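# Seat the board in the enclosure's upper slot, levers shut

## Task

Put the board into the empty upper slot of the enclosure with its components facing up, pushed all the way in, and both levers closed. A closed lever has clicked and sticks out perpendicular to the board's front panel, while a fully open lever lies flat along that panel. A lever only catches its tab when it starts from fully open, and closing both levers pulls the board fully in. The enclosure must end up upright and level, resting on its own feet, with none of its feet hanging over the bench edge. Nothing may count on the robot to stay in place at the end. Finally release everything and move the grippers away.

## Robot and tools

Robot: two 6-joint arms, left_arm and right_arm, each with a parallel gripper. The names are labels only; they do not match sides of a camera image. Nothing may be pushed or knocked off the table, the arms must not collide or press hard on each other, and drops, slips, slams and forceful pushes should be avoided.

Frame: all reported poses share one scene frame. The origin sits on the table surface midway between the arms; +z is up, +x runs out over the table, and left_arm is on the +y side. Positions are in metres and orientations are quaternions in w,x,y,z order. The reported hand position can be somewhat wrong, more so when an arm is stretched far. A gripper's fingers extend along its own +z axis and close along its own y axis; the reported position is the point between the pads, roughly 1 cm short of the fingertips.

Tool execute_actions, argument actions: a list holding either nothing, one motion, or one wait. An empty list returns the current state (with pictures). A motion is {"rows": [...], "steps": n}, with n from 10 to 15 (default 15); each step lasts 1/30 s. Rows holds 1 to 15 rows; each row covers one step, and the final row repeats if rows run out. A wait is {"steps": n} with n up to 300 and no rows; it returns once n steps have elapsed since the previous result. Optional pictures: true adds camera images to a motion or wait result. A refused call sends nothing to the robot.

Each row is one flat list of 14 numbers for both arms together, always all 14 even if one arm stays still: left_arm waist, shoulder, elbow, wrist pitch, wrist yaw, wrist roll, gripper opening, then the same seven for right_arm. The six joint values are absolute target angles in radians, in the same terms as the Joint positions line, not offsets. Stated ranges per arm: waist -2.618 to 3.054, shoulder 0.000 to 3.142, elbow 0.000 to 3.142, wrist pitch -1.571 to 1.571, wrist yaw -1.571 to 1.571, wrist roll -2.094 to 2.094. The true limits may differ by up to 0.036 rad either way. A target more than 0.036 rad beyond a stated end, and farther out than the current angle, gets the call refused; a target past the real end is clipped to it, and a "joint sent to its limit" line may report this, possibly for an earlier action. Absence of that line does not prove there is more room. The gripper opening is an absolute command from -1 (closed) to +1 (fully open).

Motion limits: each joint's sent target stays within a fixed lead of its measured angle per step (waist 0.202, shoulder 0.258, elbow 0.238, wrist pitch 0.573, wrist yaw and roll 0.522 rad), and if the targets would move a gripper more than 70 mm from where it is, they are scaled back. Far targets therefore take several actions. The arms keep heading for the last row sent while you think or wait, until everything has nearly stopped or a step is HELD. Each result is reported 10 steps before its action finishes; those steps run afterwards, before the next action.

Results: the state line gives each gripper's position and quaternion. Joint positions and Joint velocities list each arm's joints (rad, rad/s) followed by the finger-pad gap (m, m/s; 0.094 m when fully open). grip_measured is the measured opening on the command scale; each gripper may read up to about 1 mm off, consistently within a scene. To hold something, command about 0.03 below grip_measured for a firm grip, less for a lighter one. Pad force tops out near 50 to 62 N (lower on some grippers, and weaker on parts under about 2 mm thick). "joint command not followed" means a clearance check altered or blocked joint targets on some steps; HELD marks steps on which all or part of your row was not sent. Joint torques are raw drive outputs with per-arm offset, scale and noise, so treat them as rough load hints. Holding loads heats motors: a MOTOR HOT warning appears from 75 °C, at 90 °C that arm halts for 10 s, and at 100 °C it goes limp and drops what it holds; such events show as OVER-TEMPERATURE FAULT. Release loads instead of holding them idle.

Cameras: cam_head_left and cam_head_right (504x504, pinhole with radial distortion), cam_left_wrist and cam_right_wrist (616x616, fisheye). Tool zoom_image takes camera (one of those four names) and region [x0, y0, x1, y1] in pixels of that camera's latest image, origin top-left, at most 504 by 504, and returns an enlarged view.

Tool finished_scene takes scene, the number of the current scene, ends it irreversibly and reports whether the goal was met; the next scene's task then follows. Call it only after the board is seated, both levers clicked shut, the enclosure level on its feet within the bench, and both grippers opened and withdrawn. Replying without a tool call ends the session.

Suggested order: look, open both board levers fully, grasp the board component side up, align it with the upper slot and slide it in, close both levers so they pull it home, check the result on camera, release, retreat, then finish.

Each tool is called as name(argument=value, ...), one argument or row to a line, values as JSON.

## Session

execute_actions(
  actions=[],
)

Scene clock: 0.00 s of 6000.00 s.
left_arm: end_effector_position=(+0.2866, +0.2868, +0.1540) grip_measured=+1.000 end_effector_quat_wxyz=(-0.045, -0.707, +0.706, -0.005) | right_arm: end_effector_position=(+0.1255, +0.1144, +0.1706) grip_measured=+1.000 end_effector_quat_wxyz=(-0.157, -0.387, +0.649, +0.636)
Joint positions: left_arm=[-0.293  1.822  1.691 -1.486  0.078 -1.706  0.094] | right_arm=[ 1.101  2.012  1.273  0.119 -1.323  0.67   0.094]
Joint velocities: left_arm=[ 0.002 -0.002  0.007 -0.007  0.037 -0.037  0.   ] | right_arm=[-0.012 -0.017 -0.002  0.037  0.022 -0.022  0.   ]
Joint torques (N m, as the arm reports them, + toward a larger angle): no reading

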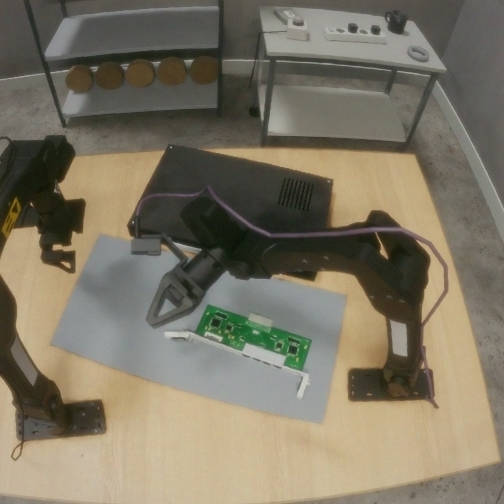

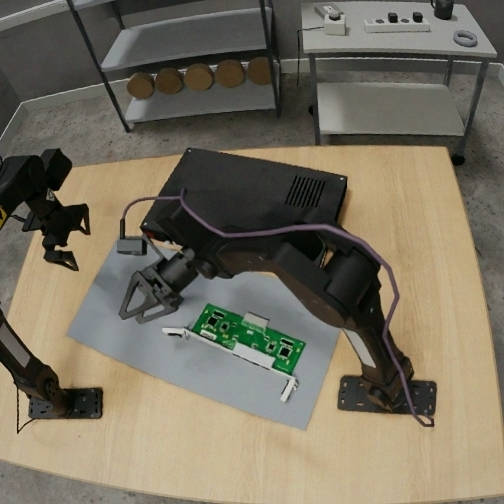

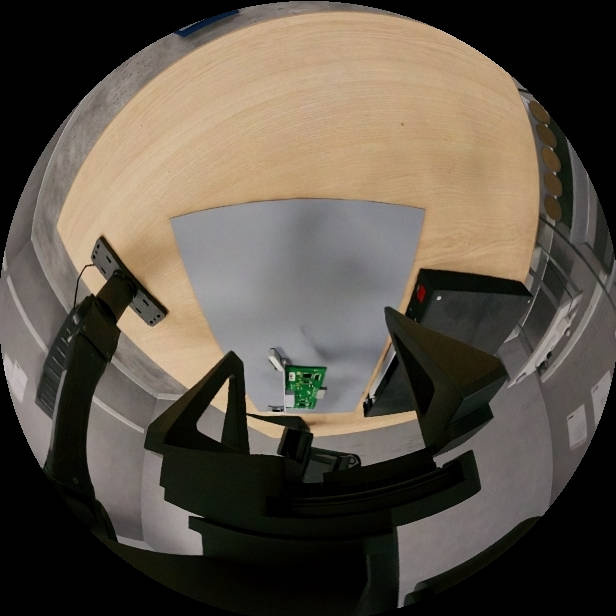

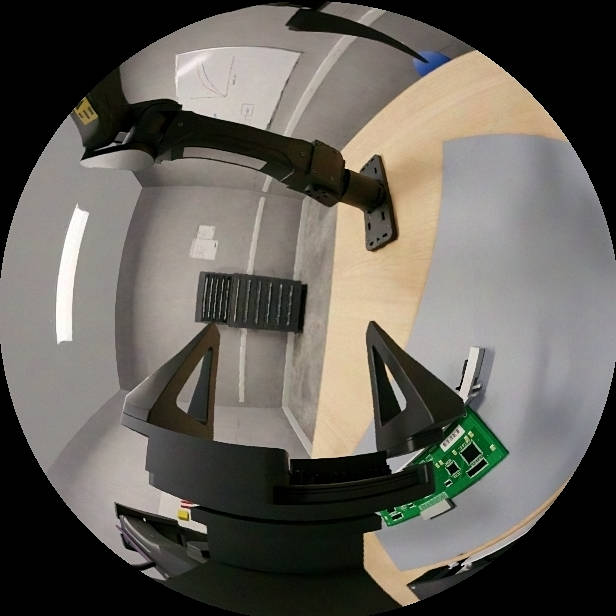

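execute_actions(
  actions=[
    {"rows":[[-0.293,1.822,1.691,-1.486,0.078,-1.706,1,1.2,1.8,1.4,-0.3,-0.8,0.4,1]],"steps":15},
  ],
)

execute_actions(
  actions=[
    {"rows":[[-0.293,1.822,1.691,-1.486,0.078,-1.706,1,1.32,1.65,1.45,-0.9,-0.3,0.2,1]],"steps":15},
  ],
)

execute_actions(
  actions=[
    {"rows":[[-0.293,1.822,1.691,-1.486,0.078,-1.706,1,1.413,1.60,1.455,-1.39,0,0.03,0.2]],"steps":15},
  ],
)

execute_actions(
  actions=[
    {"steps":35},
  ],
  pictures=true,
)

Scene clock: 1.53 s of 6000.00 s.
left_arm: end_effector_position=(+0.2866, +0.2868, +0.1540) grip_measured=+1.000 end_effector_quat_wxyz=(-0.045, -0.707, +0.706, -0.005) | right_arm: end_effector_position=(+0.1182, +0.1307, +0.2013) grip_measured=+1.000 end_effector_quat_wxyz=(-0.028, -0.415, +0.709, +0.569)
Joint positions: left_arm=[-0.293  1.822  1.691 -1.486  0.078 -1.706  0.094] | right_arm=[ 1.188  1.854  1.355 -0.173 -0.972  0.509  0.094]
Joint velocities: left_arm=[-0.002 -0.017  0.002 -0.051 -0.037 -0.022  0.   ] | right_arm=[ 0.52  -0.921  0.603 -0.725  1.121 -0.652  0.   ]
Joint torques (N m, as the arm reports them, + toward a larger angle): left_arm=[-0.01 -9.32  5.71  0.24  0.06 -0.02] | right_arm=[-1.86 -9.1   8.95  1.44 -0.16 -0.18]
Steps of this call (steps 1 to 41: nothing new was sent; steps 42 to 46: the first 5 steps of this action). Readings (joint positions):
42: left_arm=[-0.293 1.822 1.691 -1.486 0.078 -1.706] | right_arm=[1.109 1.992 1.285 0.054 -1.248 0.634]
43: left_arm=[-0.293 1.822 1.691 -1.486 0.078 -1.706] | right_arm=[1.125 1.963 1.298 -0.037 -1.145 0.593]
45: left_arm=[-0.293 1.822 1.691 -1.486 0.078 -1.706] | right_arm=[1.169 1.888 1.334 -0.145 -1.014 0.531]
46: the state above

Scene clock: 2.03 s of 6000.00 s.
left_arm: end_effector_position=(+0.2866, +0.2868, +0.1540) grip_measured=+1.000 end_effector_quat_wxyz=(-0.045, -0.707, +0.706, -0.005) | right_arm: end_effector_position=(+0.1051, +0.0818, +0.1868) grip_measured=+1.000 end_effector_quat_wxyz=(+0.066, -0.469, +0.801, +0.367)
Joint positions: left_arm=[-0.293  1.822  1.691 -1.486  0.078 -1.706  0.094] | right_arm=[ 1.312  1.688  1.416 -0.679 -0.479  0.29   0.094]
Joint velocities: left_arm=[-0.002  0.002  0.007 -0.022 -0.037 -0.022  0.   ] | right_arm=[ 0.569 -0.598  0.134 -1.692  1.004 -0.549  0.   ]
Joint torques (N m, as the arm reports them, + toward a larger angle): left_arm=[-0.01 -9.32  5.71  0.24  0.06 -0.02] | right_arm=[-2.67 -7.72 10.37  1.82  0.05 -0.17]
Steps of this call (steps 1 to 10: the last 10 steps of your previous action; steps 11 to 15: the first 5 steps of this action). Readings (joint positions):
11: left_arm=[-0.293 1.822 1.691 -1.486 0.078 -1.706] | right_arm=[1.217 1.788 1.412 -0.336 -0.743 0.394]
12: left_arm=[-0.293 1.822 1.691 -1.486 0.078 -1.706] | right_arm=[1.237 1.765 1.413 -0.443 -0.645 0.360]
14: left_arm=[-0.293 1.822 1.691 -1.486 0.078 -1.706] | right_arm=[1.290 1.710 1.413 -0.618 -0.519 0.309]
15: the state above

Scene clock: 2.53 s of 6000.00 s.
left_arm: end_effector_position=(+0.2866, +0.2868, +0.1540) grip_measured=+1.000 end_effector_quat_wxyz=(-0.045, -0.707, +0.706, -0.005) | right_arm: end_effector_position=(+0.0942, -0.0264, +0.1520) grip_measured=+0.209 end_effector_quat_wxyz=(+0.034, -0.555, +0.824, +0.108)
Joint positions: left_arm=[-0.293  1.822  1.691 -1.486  0.078 -1.706  0.094] | right_arm=[ 1.403  1.63   1.439 -1.188 -0.124  0.11   0.057]
Joint velocities: left_arm=[ 0.002 -0.007 -0.012 -0.051 -0.022  0.037  0.   ] | right_arm=[ 0.379 -0.149 -0.017 -1.575  0.711 -0.476 -0.013]
Joint torques (N m, as the arm reports them, + toward a larger angle): left_arm=[-0.01 -9.33  5.7   0.24  0.06 -0.01] | right_arm=[-1.16 -8.42  8.49  1.28  0.13 -0.15]
Steps of this call (steps 1 to 10: the last 10 steps of your previous action; steps 11 to 15: the first 5 steps of this action). Readings (joint positions):
11: left_arm=[-0.293 1.822 1.691 -1.486 0.078 -1.706] | right_arm=[1.333 1.654 1.437 -0.913 -0.284 0.200]
12: left_arm=[-0.293 1.822 1.691 -1.486 0.078 -1.706] | right_arm=[1.348 1.649 1.439 -0.983 -0.231 0.174]
14: left_arm=[-0.293 1.822 1.691 -1.486 0.078 -1.706] | right_arm=[1.388 1.635 1.439 -1.131 -0.151 0.127]
15: the state above

Scene clock: 3.70 s of 6000.00 s.
left_arm: end_effector_position=(+0.2866, +0.2868, +0.1540) grip_measured=+1.000 end_effector_quat_wxyz=(-0.045, -0.707, +0.706, -0.005) | right_arm: end_effector_position=(+0.0968, -0.0776, +0.1489) grip_measured=+0.202 end_effector_quat_wxyz=(+0.000, -0.588, +0.809, +0.005)
Joint positions: left_arm=[-0.293  1.822  1.691 -1.486  0.078 -1.706  0.094] | right_arm=[ 1.416  1.62   1.439 -1.384 -0.008  0.04   0.056]
Joint velocities: left_arm=[ 0.007 -0.012 -0.007  0.037  0.007 -0.007  0.   ] | right_arm=[ 0.012 -0.007 -0.002 -0.051  0.022 -0.037  0.001]
Joint torques (N m, as the arm reports them, + toward a larger angle): left_arm=[-0.01 -9.32  5.7   0.23  0.06 -0.01] | right_arm=[-0.23 -8.    8.28  0.59  0.08 -0.13]
Kept back: nothing.
Steps of this call (steps 1 to 10: the last 10 steps of your previous action; steps 11 to 30: the robot went on to your last target; steps 31 to 35: nothing new was sent). Readings (joint positions):
1: left_arm=[-0.293 1.822 1.691 -1.486 0.078 -1.706] | right_arm=[1.412 1.625 1.439 -1.233 -0.103 0.096]
2: left_arm=[-0.293 1.822 1.691 -1.486 0.078 -1.706] | right_arm=[1.416 1.622 1.439 -1.268 -0.085 0.085]
4: left_arm=[-0.293 1.822 1.691 -1.486 0.078 -1.706] | right_arm=[1.416 1.620 1.439 -1.316 -0.057 0.069]
8: left_arm=[-0.293 1.822 1.691 -1.486 0.078 -1.706] | right_arm=[1.416 1.620 1.439 -1.360 -0.027 0.052]
35: the state above
All arms were judged still, so your last target was given up. Only a new action makes them travel on or press farther. Fingers that are still opening or closing keep moving.

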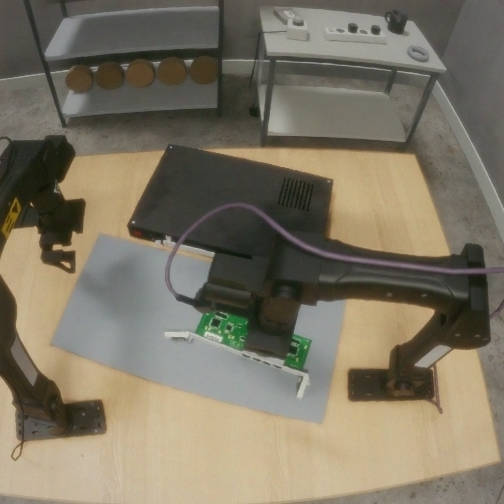

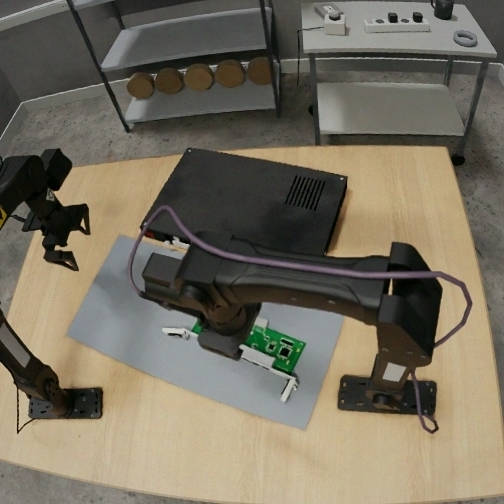

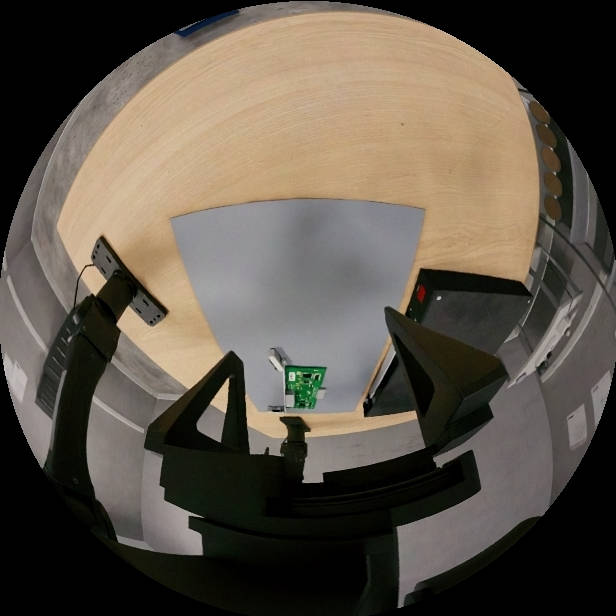

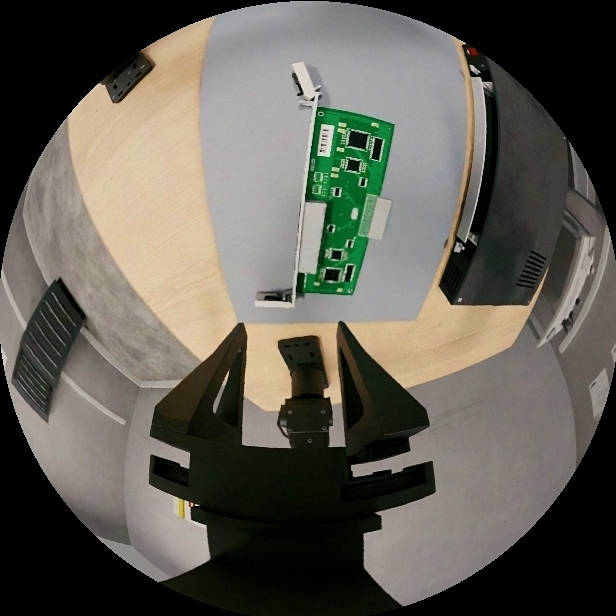

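execute_actions(
  actions=[
    {"rows":[[-0.293,1.822,1.691,-1.486,0.078,-1.706,1,1.37,1.64,1.26,-1.19,0,0.06,0.2]],"steps":12},
  ],
)

execute_actions(
  actions=[
    {"rows":[[-0.293,1.822,1.691,-1.486,0.078,-1.706,1,1.335,1.672,1.078,-0.985,0,0.08,0.2]],"steps":15},
  ],
)

execute_actions(
  actions=[
    {"steps":30},
  ],
  pictures=true,
)

Scene clock: 4.23 s of 6000.00 s.
left_arm: end_effector_position=(+0.2866, +0.2868, +0.1540) grip_measured=+1.000 end_effector_quat_wxyz=(-0.045, -0.707, +0.706, -0.005) | right_arm: end_effector_position=(+0.1005, -0.0770, +0.1346) grip_measured=+0.202 end_effector_quat_wxyz=(+0.005, -0.582, +0.813, +0.010)
Joint positions: left_arm=[-0.293  1.822  1.691 -1.486  0.078 -1.706  0.094] | right_arm=[ 1.403  1.611  1.373 -1.313 -0.009  0.043  0.056]
Joint velocities: left_arm=[ 0.007 -0.002 -0.022  0.007 -0.037 -0.051  0.   ] | right_arm=[-0.344 -0.007 -1.267  0.96  -0.066  0.154 -0.001]
Joint torques (N m, as the arm reports them, + toward a larger angle): left_arm=[-0.02 -9.32  5.71  0.23  0.06 -0.02] | right_arm=[-1.15 -3.91  3.8   0.49  0.12  0.12]
Steps of this call (steps 1 to 14: nothing new was sent; steps 15 to 16: the first 2 steps of this action). Readings (joint positions):
15: left_arm=[-0.293 1.822 1.691 -1.486 0.078 -1.706] | right_arm=[1.412 1.617 1.416 -1.355 -0.009 0.042]
16: the state above

Scene clock: 4.73 s of 6000.00 s.
left_arm: end_effector_position=(+0.2866, +0.2868, +0.1540) grip_measured=+1.000 end_effector_quat_wxyz=(-0.045, -0.707, +0.706, -0.005) | right_arm: end_effector_position=(+0.1107, -0.1037, +0.0498) grip_measured=+0.202 end_effector_quat_wxyz=(-0.031, -0.547, +0.836, -0.021)
Joint positions: left_arm=[-0.293  1.822  1.691 -1.486  0.078 -1.706  0.094] | right_arm=[ 1.341  1.67   1.091 -1.067 -0.004  0.062  0.056]
Joint velocities: left_arm=[-0.007 -0.002  0.007 -0.007 -0.11  -0.007  0.   ] | right_arm=[-0.12   0.276 -0.564  0.3    0.037  0.037 -0.   ]
Joint torques (N m, as the arm reports them, + toward a larger angle): left_arm=[-0.01 -9.32  5.7   0.23  0.06 -0.02] | right_arm=[ 0.13 -8.07  8.67  0.93  0.09  0.06]
Steps of this call (steps 1 to 10: the last 10 steps of your previous action; steps 11 to 15: the first 5 steps of this action). Readings (joint positions):
11: left_arm=[-0.293 1.822 1.691 -1.486 0.078 -1.706] | right_arm=[1.370 1.652 1.227 -1.183 -0.006 0.051]
12: left_arm=[-0.293 1.822 1.691 -1.486 0.078 -1.706] | right_arm=[1.363 1.647 1.188 -1.131 -0.006 0.055]
14: left_arm=[-0.293 1.822 1.691 -1.486 0.078 -1.706] | right_arm=[1.346 1.660 1.115 -1.078 -0.005 0.060]
15: the state above

Scene clock: 5.73 s of 6000.00 s.
left_arm: end_effector_position=(+0.2866, +0.2868, +0.1540) grip_measured=+1.000 end_effector_quat_wxyz=(-0.045, -0.707, +0.706, -0.005) | right_arm: end_effector_position=(+0.1142, -0.0961, +0.0403) grip_measured=+0.202 end_effector_quat_wxyz=(-0.018, -0.544, +0.839, -0.011)
Joint positions: left_arm=[-0.293  1.822  1.691 -1.486  0.078 -1.706  0.094] | right_arm=[ 1.338  1.683  1.068 -0.997 -0.004  0.069  0.056]
Joint velocities: left_arm=[ 0.002 -0.007 -0.007 -0.11   0.007 -0.007  0.   ] | right_arm=[-0.007 -0.017 -0.007  0.007  0.022  0.037 -0.   ]
Joint torques (N m, as the arm reports them, + toward a larger angle): left_arm=[-0.01 -9.33  5.7   0.24  0.06 -0.01] | right_arm=[-0.27 -7.47  7.44  0.68  0.06  0.08]
Kept back: nothing.
Steps of this call (steps 1 to 10: the last 10 steps of your previous action; steps 11 to 30: the robot went on to your last target). Readings (joint positions):
1: left_arm=[-0.293 1.822 1.691 -1.486 0.078 -1.706] | right_arm=[1.339 1.678 1.076 -1.059 -0.004 0.064]
2: left_arm=[-0.293 1.822 1.691 -1.486 0.078 -1.706] | right_arm=[1.338 1.682 1.069 -1.052 -0.004 0.065]
4: left_arm=[-0.293 1.822 1.691 -1.486 0.078 -1.706] | right_arm=[1.338 1.683 1.068 -1.037 -0.004 0.067]
8: left_arm=[-0.293 1.822 1.691 -1.486 0.078 -1.706] | right_arm=[1.338 1.683 1.068 -1.011 -0.004 0.068]
30: the state above
All arms were judged still, so your last target was given up. Only a new action makes them travel on or press farther. Fingers that are still opening or closing keep moving.

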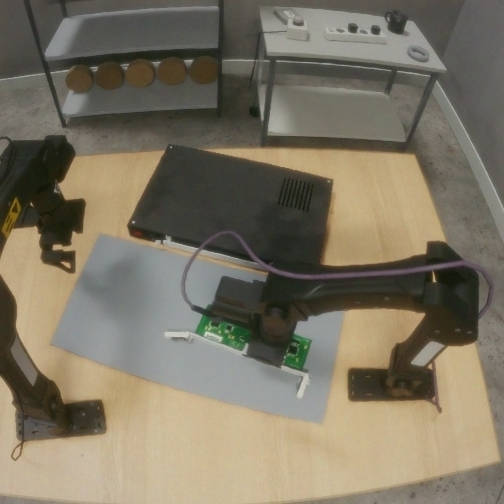

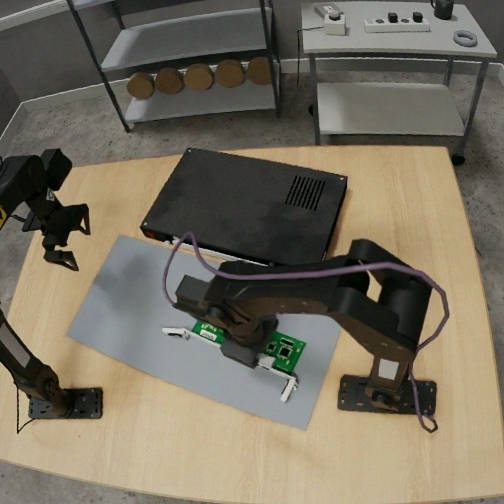

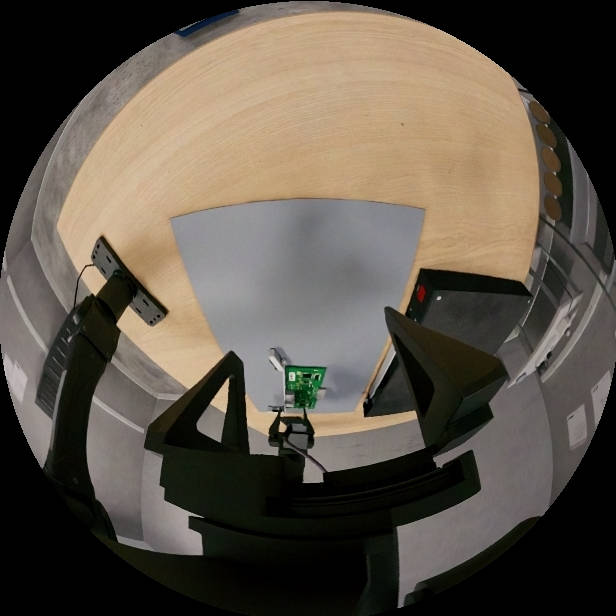

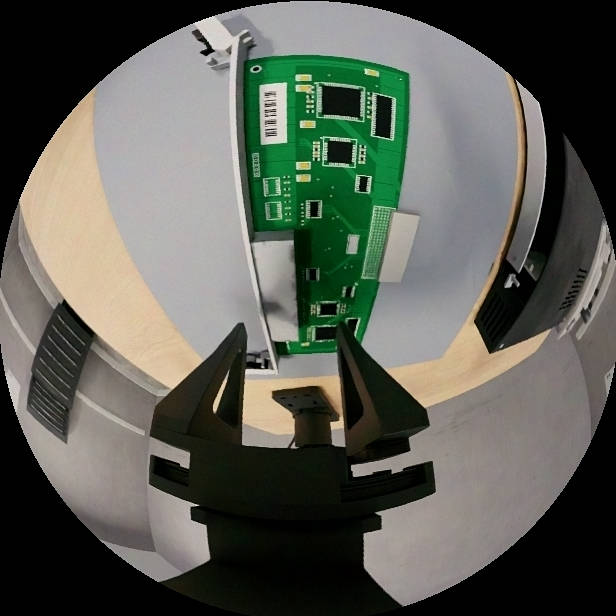

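execute_actions(
  actions=[
    {"rows":[[-0.293,1.822,1.691,-1.486,0.078,-1.706,1,1.375,1.768,1.143,-0.915,0,0.11,-0.1]],"steps":15},
  ],
)

execute_actions(
  actions=[
    {"steps":30},
  ],
  pictures=true,
)

Scene clock: 6.43 s of 6000.00 s.
left_arm: end_effector_position=(+0.2866, +0.2868, +0.1540) grip_measured=+1.000 end_effector_quat_wxyz=(-0.045, -0.707, +0.706, -0.005) | right_arm: end_effector_position=(+0.1144, -0.0712, +0.0307) grip_measured=-0.097 end_effector_quat_wxyz=(-0.008, -0.548, +0.836, -0.005)
Joint positions: left_arm=[-0.293  1.822  1.691 -1.486  0.078 -1.706  0.094] | right_arm=[ 1.368  1.761  1.118 -0.946 -0.002  0.089  0.042]
Joint velocities: left_arm=[-0.002 -0.007  0.017  0.051 -0.007 -0.037  0.   ] | right_arm=[ 0.1    0.247  0.037  0.286 -0.022  0.051 -0.001]
Joint torques (N m, as the arm reports them, + toward a larger angle): left_arm=[-0.01 -9.33  5.71  0.23  0.06 -0.01] | right_arm=[ 0.1  -7.88  8.33  0.47  0.04  0.08]
Steps of this call (steps 1 to 16: nothing new was sent; steps 17 to 21: the first 5 steps of this action). Readings (joint positions):
17: left_arm=[-0.293 1.822 1.691 -1.486 0.078 -1.706] | right_arm=[1.341 1.692 1.075 -0.998 -0.003 0.074]
18: left_arm=[-0.293 1.822 1.691 -1.486 0.078 -1.706] | right_arm=[1.348 1.711 1.091 -0.992 -0.002 0.079]
20: left_arm=[-0.293 1.822 1.691 -1.486 0.078 -1.706] | right_arm=[1.363 1.750 1.115 -0.959 -0.002 0.087]
21: the state above

Scene clock: 7.43 s of 6000.00 s.
left_arm: end_effector_position=(+0.2866, +0.2868, +0.1540) grip_measured=+1.000 end_effector_quat_wxyz=(-0.045, -0.707, +0.706, -0.005) | right_arm: end_effector_position=(+0.1147, -0.0668, +0.0285) grip_measured=-0.098 end_effector_quat_wxyz=(-0.003, -0.545, +0.838, -0.001)
Joint positions: left_arm=[-0.293  1.822  1.691 -1.486  0.078 -1.706  0.094] | right_arm=[ 1.372  1.769  1.119 -0.927 -0.002  0.099  0.042]
Joint velocities: left_arm=[ 0.002  0.007 -0.007 -0.037 -0.066 -0.095  0.   ] | right_arm=[ 0.017 -0.017  0.017 -0.051  0.007 -0.022  0.   ]
Joint torques (N m, as the arm reports them, + toward a larger angle): left_arm=[-0.01 -9.32  5.7   0.24  0.06 -0.02] | right_arm=[ 0.37 -7.37  8.62  0.75  0.05  0.08]
Kept back: nothing.
Steps of this call (steps 1 to 10: the last 10 steps of your previous action; steps 11 to 30: the robot went on to your last target). Readings (joint positions):
1: left_arm=[-0.293 1.822 1.691 -1.486 0.078 -1.706] | right_arm=[1.371 1.766 1.119 -0.938 -0.002 0.091]
2: left_arm=[-0.293 1.822 1.691 -1.486 0.078 -1.706] | right_arm=[1.372 1.769 1.119 -0.935 -0.002 0.092]
4: left_arm=[-0.293 1.822 1.691 -1.486 0.078 -1.706] | right_arm=[1.372 1.769 1.119 -0.932 -0.002 0.095]
8: left_arm=[-0.293 1.822 1.691 -1.486 0.078 -1.706] | right_arm=[1.372 1.769 1.119 -0.929 -0.002 0.098]
30: the state above
All arms were judged still, so your last target was given up. Only a new action makes them travel on or press farther. Fingers that are still opening or closing keep moving.

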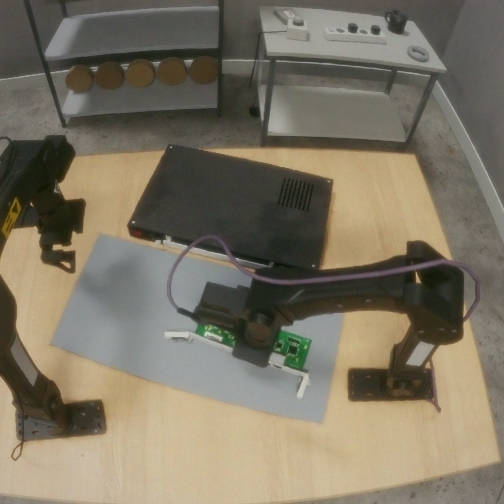

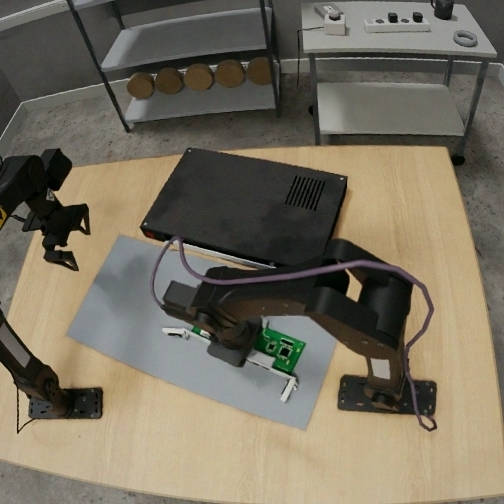

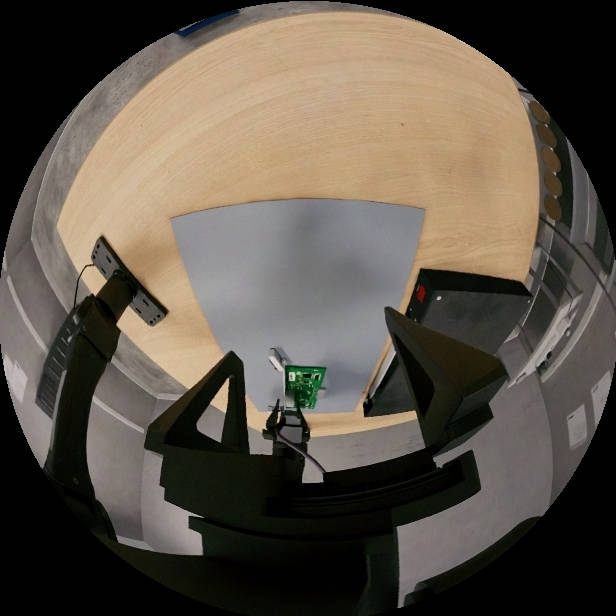

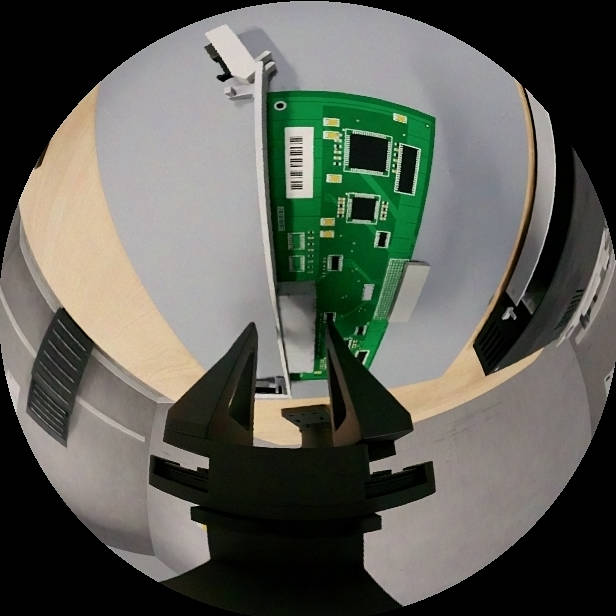

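execute_actions(
  actions=[
    {"rows":[[-0.293,1.822,1.691,-1.486,0.078,-1.706,1,1.368,1.795,1.07,-0.852,0,0.11,-0.2]],"steps":15},
  ],
)

execute_actions(
  actions=[
    {"steps":30},
  ],
  pictures=true,
)

zoom_image(
  camera="cam_left_wrist",
  region=[240, 340, 400, 460],
)

Scene clock: 8.10 s of 6000.00 s.
left_arm: end_effector_position=(+0.2866, +0.2868, +0.1540) grip_measured=+1.000 end_effector_quat_wxyz=(-0.045, -0.707, +0.706, -0.005) | right_arm: end_effector_position=(+0.1135, -0.0706, +0.0152) grip_measured=-0.197 end_effector_quat_wxyz=(-0.007, -0.545, +0.838, -0.004)
Joint positions: left_arm=[-0.293  1.822  1.691 -1.486  0.078 -1.706  0.094] | right_arm=[ 1.372  1.786  1.082 -0.883 -0.002  0.1    0.038]
Joint velocities: left_arm=[ 0.002  0.002 -0.012 -0.037 -0.022 -0.022  0.   ] | right_arm=[-0.007  0.139 -0.159  0.095  0.007 -0.081 -0.001]
Joint torques (N m, as the arm reports them, + toward a larger angle): left_arm=[-0.01 -9.33  5.72  0.23  0.06 -0.01] | right_arm=[-0.29 -7.15  6.19  0.83  0.04  0.06]
Steps of this call (steps 1 to 15: nothing new was sent; steps 16 to 20: the first 5 steps of this action). Readings (joint positions):
16: left_arm=[-0.293 1.822 1.691 -1.486 0.078 -1.706] | right_arm=[1.372 1.770 1.114 -0.918 -0.002 0.100]
17: left_arm=[-0.293 1.822 1.691 -1.486 0.078 -1.706] | right_arm=[1.372 1.771 1.105 -0.903 -0.002 0.100]
19: left_arm=[-0.293 1.822 1.691 -1.486 0.078 -1.706] | right_arm=[1.372 1.781 1.088 -0.887 -0.002 0.100]
20: the state above

Scene clock: 9.10 s of 6000.00 s.
left_arm: end_effector_position=(+0.2866, +0.2868, +0.1540) grip_measured=+1.000 end_effector_quat_wxyz=(-0.045, -0.707, +0.706, -0.005) | right_arm: end_effector_position=(+0.1138, -0.0698, +0.0111) grip_measured=-0.198 end_effector_quat_wxyz=(-0.006, -0.545, +0.838, -0.003)
Joint positions: left_arm=[-0.293  1.822  1.691 -1.486  0.078 -1.706  0.094] | right_arm=[ 1.372  1.794  1.073 -0.864 -0.002  0.1    0.038]
Joint velocities: left_arm=[-0.002  0.002 -0.002  0.022  0.007  0.007  0.   ] | right_arm=[-0.002  0.002 -0.007 -0.081 -0.007  0.037 -0.   ]
Joint torques (N m, as the arm reports them, + toward a larger angle): left_arm=[-0.01 -9.32  5.7   0.24  0.06 -0.02] | right_arm=[-0.29 -7.28  6.05  0.73  0.04  0.08]
Kept back: nothing.
Steps of this call (steps 1 to 10: the last 10 steps of your previous action; steps 11 to 30: the robot went on to your last target). Readings (joint positions):
1: left_arm=[-0.293 1.822 1.691 -1.486 0.078 -1.706] | right_arm=[1.372 1.790 1.077 -0.881 -0.002 0.100]
2: left_arm=[-0.293 1.822 1.691 -1.486 0.078 -1.706] | right_arm=[1.372 1.793 1.074 -0.879 -0.002 0.100]
4: left_arm=[-0.293 1.822 1.691 -1.486 0.078 -1.706] | right_arm=[1.372 1.794 1.073 -0.877 -0.002 0.100]
8: left_arm=[-0.293 1.822 1.691 -1.486 0.078 -1.706] | right_arm=[1.372 1.794 1.073 -0.869 -0.002 0.100]
30: the state above
All arms were judged still, so your last target was given up. Only a new action makes them travel on or press farther. Fingers that are still opening or closing keep moving.

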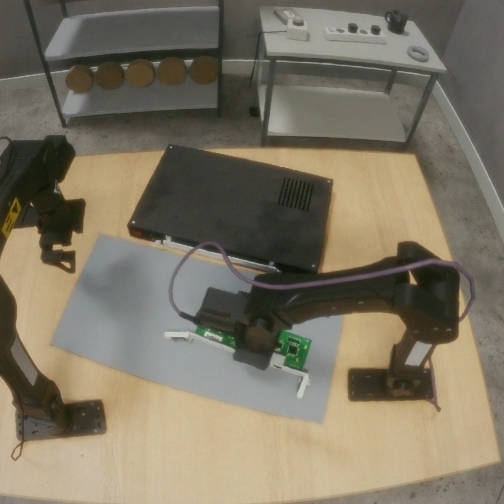

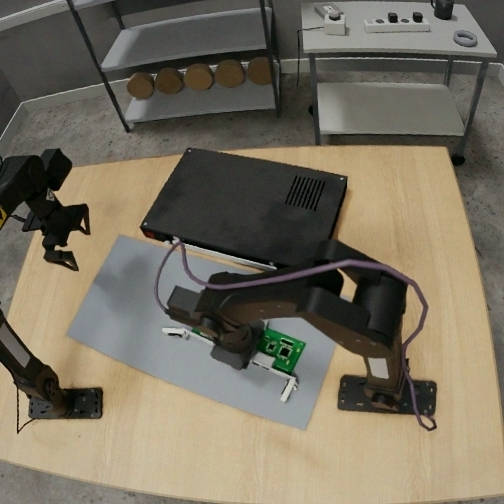

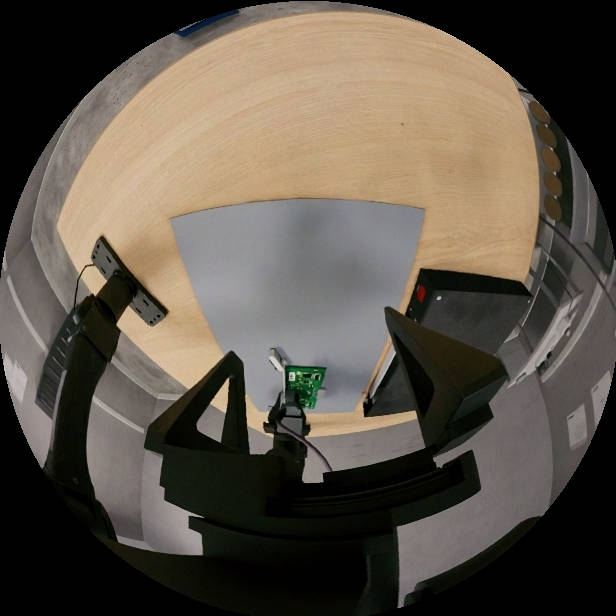

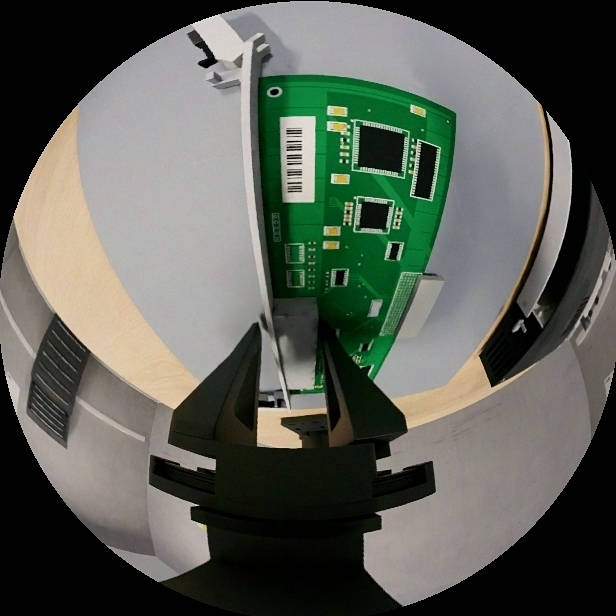

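Region (240, 340, 400, 460) of cam_left_wrist's 616x616 image, scaled by 3.150, with more detail than that image has; it fills the top 378 rows of this view, and the rest is white.

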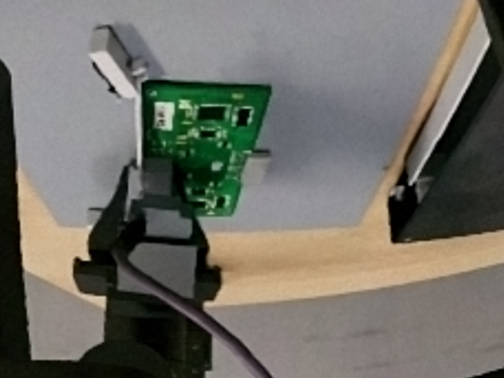

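Close and see.

execute_actions(
  actions=[
    {"rows":[[-0.293,1.822,1.691,-1.486,0.078,-1.706,1,1.365,1.80,1.065,-0.85,0,0.11,-0.3],[-0.293,1.822,1.691,-1.486,0.078,-1.706,1,1.365,1.80,1.065,-0.85,0,0.11,-0.3],[-0.293,1.822,1.691,-1.486,0.078,-1.706,1,1.365,1.80,1.065,-0.85,0,0.11,-0.35],[-0.293,1.822,1.691,-1.486,0.078,-1.706,1,1.365,1.80,1.065,-0.85,0,0.11,-0.4],[-0.293,1.822,1.691,-1.486,0.078,-1.706,1,1.365,1.80,1.065,-0.85,0,0.11,-0.45],[-0.293,1.822,1.691,-1.486,0.078,-1.706,1,1.365,1.80,1.065,-0.85,0,0.11,-0.5],[-0.293,1.822,1.691,-1.486,0.078,-1.706,1,1.365,1.80,1.065,-0.85,0,0.11,-0.54]],"steps":15},
  ],
)

execute_actions(
  actions=[
    {"steps":20},
  ],
  pictures=true,
)

Scene clock: 9.83 s of 6000.00 s.
left_arm: end_effector_position=(+0.2866, +0.2868, +0.1540) grip_measured=+1.000 end_effector_quat_wxyz=(-0.045, -0.707, +0.706, -0.005) | right_arm: end_effector_position=(+0.1145, -0.0699, +0.0111) grip_measured=-0.422 end_effector_quat_wxyz=(-0.005, -0.545, +0.839, -0.005)
Joint positions: left_arm=[-0.293  1.822  1.691 -1.486  0.078 -1.706  0.094] | right_arm=[ 1.371  1.794  1.073 -0.863  0.001  0.1    0.027]
Joint velocities: left_arm=[ 0.002 -0.007 -0.022 -0.022 -0.051  0.081  0.   ] | right_arm=[-0.022  0.007 -0.012 -0.037  0.066 -0.051 -0.052]
Joint torques (N m, as the arm reports them, + toward a larger angle): left_arm=[-0.01 -9.32  5.7   0.23  0.06 -0.02] | right_arm=[-0.32 -6.83  5.62  0.76 -0.07  0.07]
Steps of this call (steps 1 to 17: nothing new was sent; steps 18 to 22: the first 5 steps of this action). Readings (joint positions):
18: left_arm=[-0.293 1.822 1.691 -1.486 0.078 -1.706] | right_arm=[1.372 1.794 1.073 -0.864 -0.002 0.100]
19: left_arm=[-0.293 1.822 1.691 -1.486 0.078 -1.706] | right_arm=[1.372 1.794 1.073 -0.863 -0.002 0.100]
21: left_arm=[-0.293 1.822 1.691 -1.486 0.078 -1.706] | right_arm=[1.372 1.794 1.073 -0.863 -0.001 0.100]
22: the state above

Scene clock: 10.50 s of 6000.00 s.
left_arm: end_effector_position=(+0.2866, +0.2868, +0.1540) grip_measured=+1.000 end_effector_quat_wxyz=(-0.045, -0.707, +0.706, -0.005) | right_arm: end_effector_position=(+0.1151, -0.0701, +0.0111) grip_measured=-0.486 end_effector_quat_wxyz=(-0.004, -0.544, +0.839, -0.005)
Joint positions: left_arm=[-0.293  1.822  1.691 -1.486  0.078 -1.706  0.094] | right_arm=[ 1.37   1.794  1.073 -0.863  0.002  0.1    0.024]
Joint velocities: left_arm=[ 0.002 -0.012 -0.007 -0.066 -0.007 -0.037  0.   ] | right_arm=[-0.007  0.002 -0.002  0.007 -0.007 -0.022 -0.001]
Joint torques (N m, as the arm reports them, + toward a larger angle): left_arm=[-0.01 -9.32  5.71  0.23  0.06 -0.01] | right_arm=[-0.4  -6.81  5.63  0.74  0.    0.07]
Kept back: nothing.
Steps of this call (steps 1 to 10: the last 10 steps of your previous action; steps 11 to 15: the robot went on to your last target; steps 16 to 20: nothing new was sent). Readings (joint positions):
1: left_arm=[-0.293 1.822 1.691 -1.486 0.078 -1.706] | right_arm=[1.370 1.794 1.073 -0.863 0.002 0.100]
2: left_arm=[-0.293 1.822 1.691 -1.486 0.078 -1.706] | right_arm=[1.370 1.794 1.073 -0.863 0.002 0.100]
4: left_arm=[-0.293 1.822 1.691 -1.486 0.078 -1.706] | right_arm=[1.370 1.794 1.073 -0.863 0.002 0.100]
8: left_arm=[-0.293 1.822 1.691 -1.486 0.078 -1.706] | right_arm=[1.370 1.794 1.073 -0.863 0.002 0.100]
20: the state above
All arms were judged still, so your last target was given up. Only a new action makes them travel on or press farther. Fingers that are still opening or closing keep moving.

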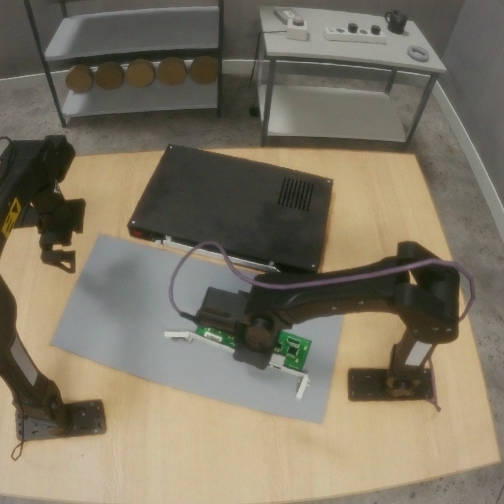

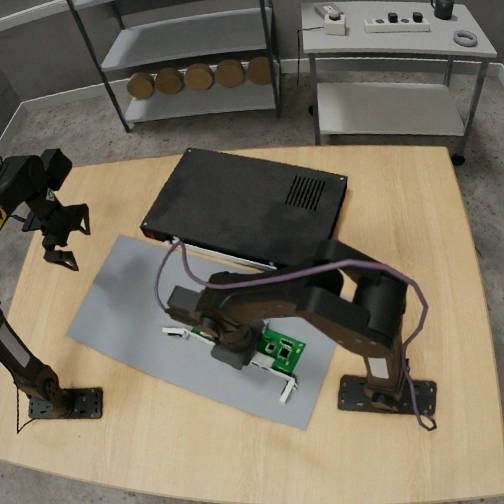

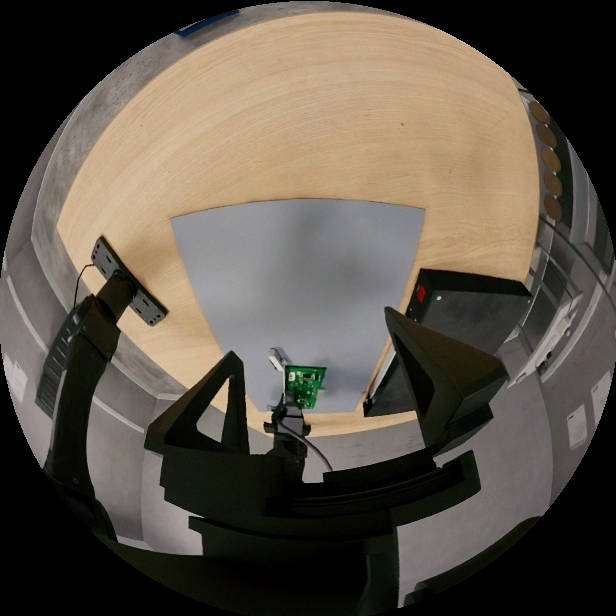

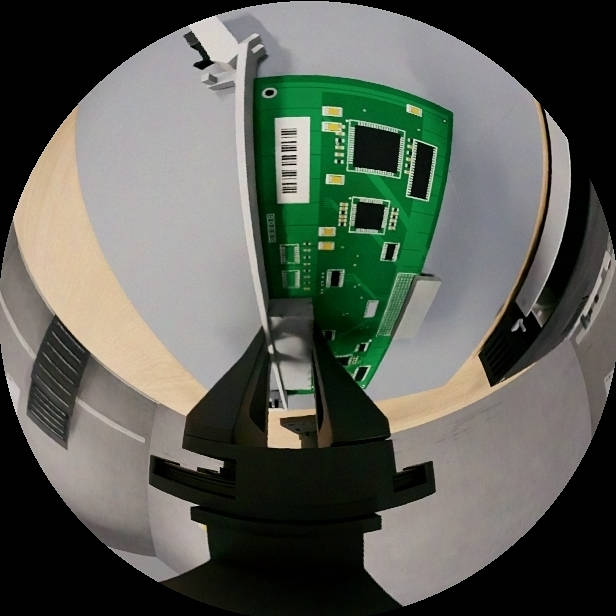

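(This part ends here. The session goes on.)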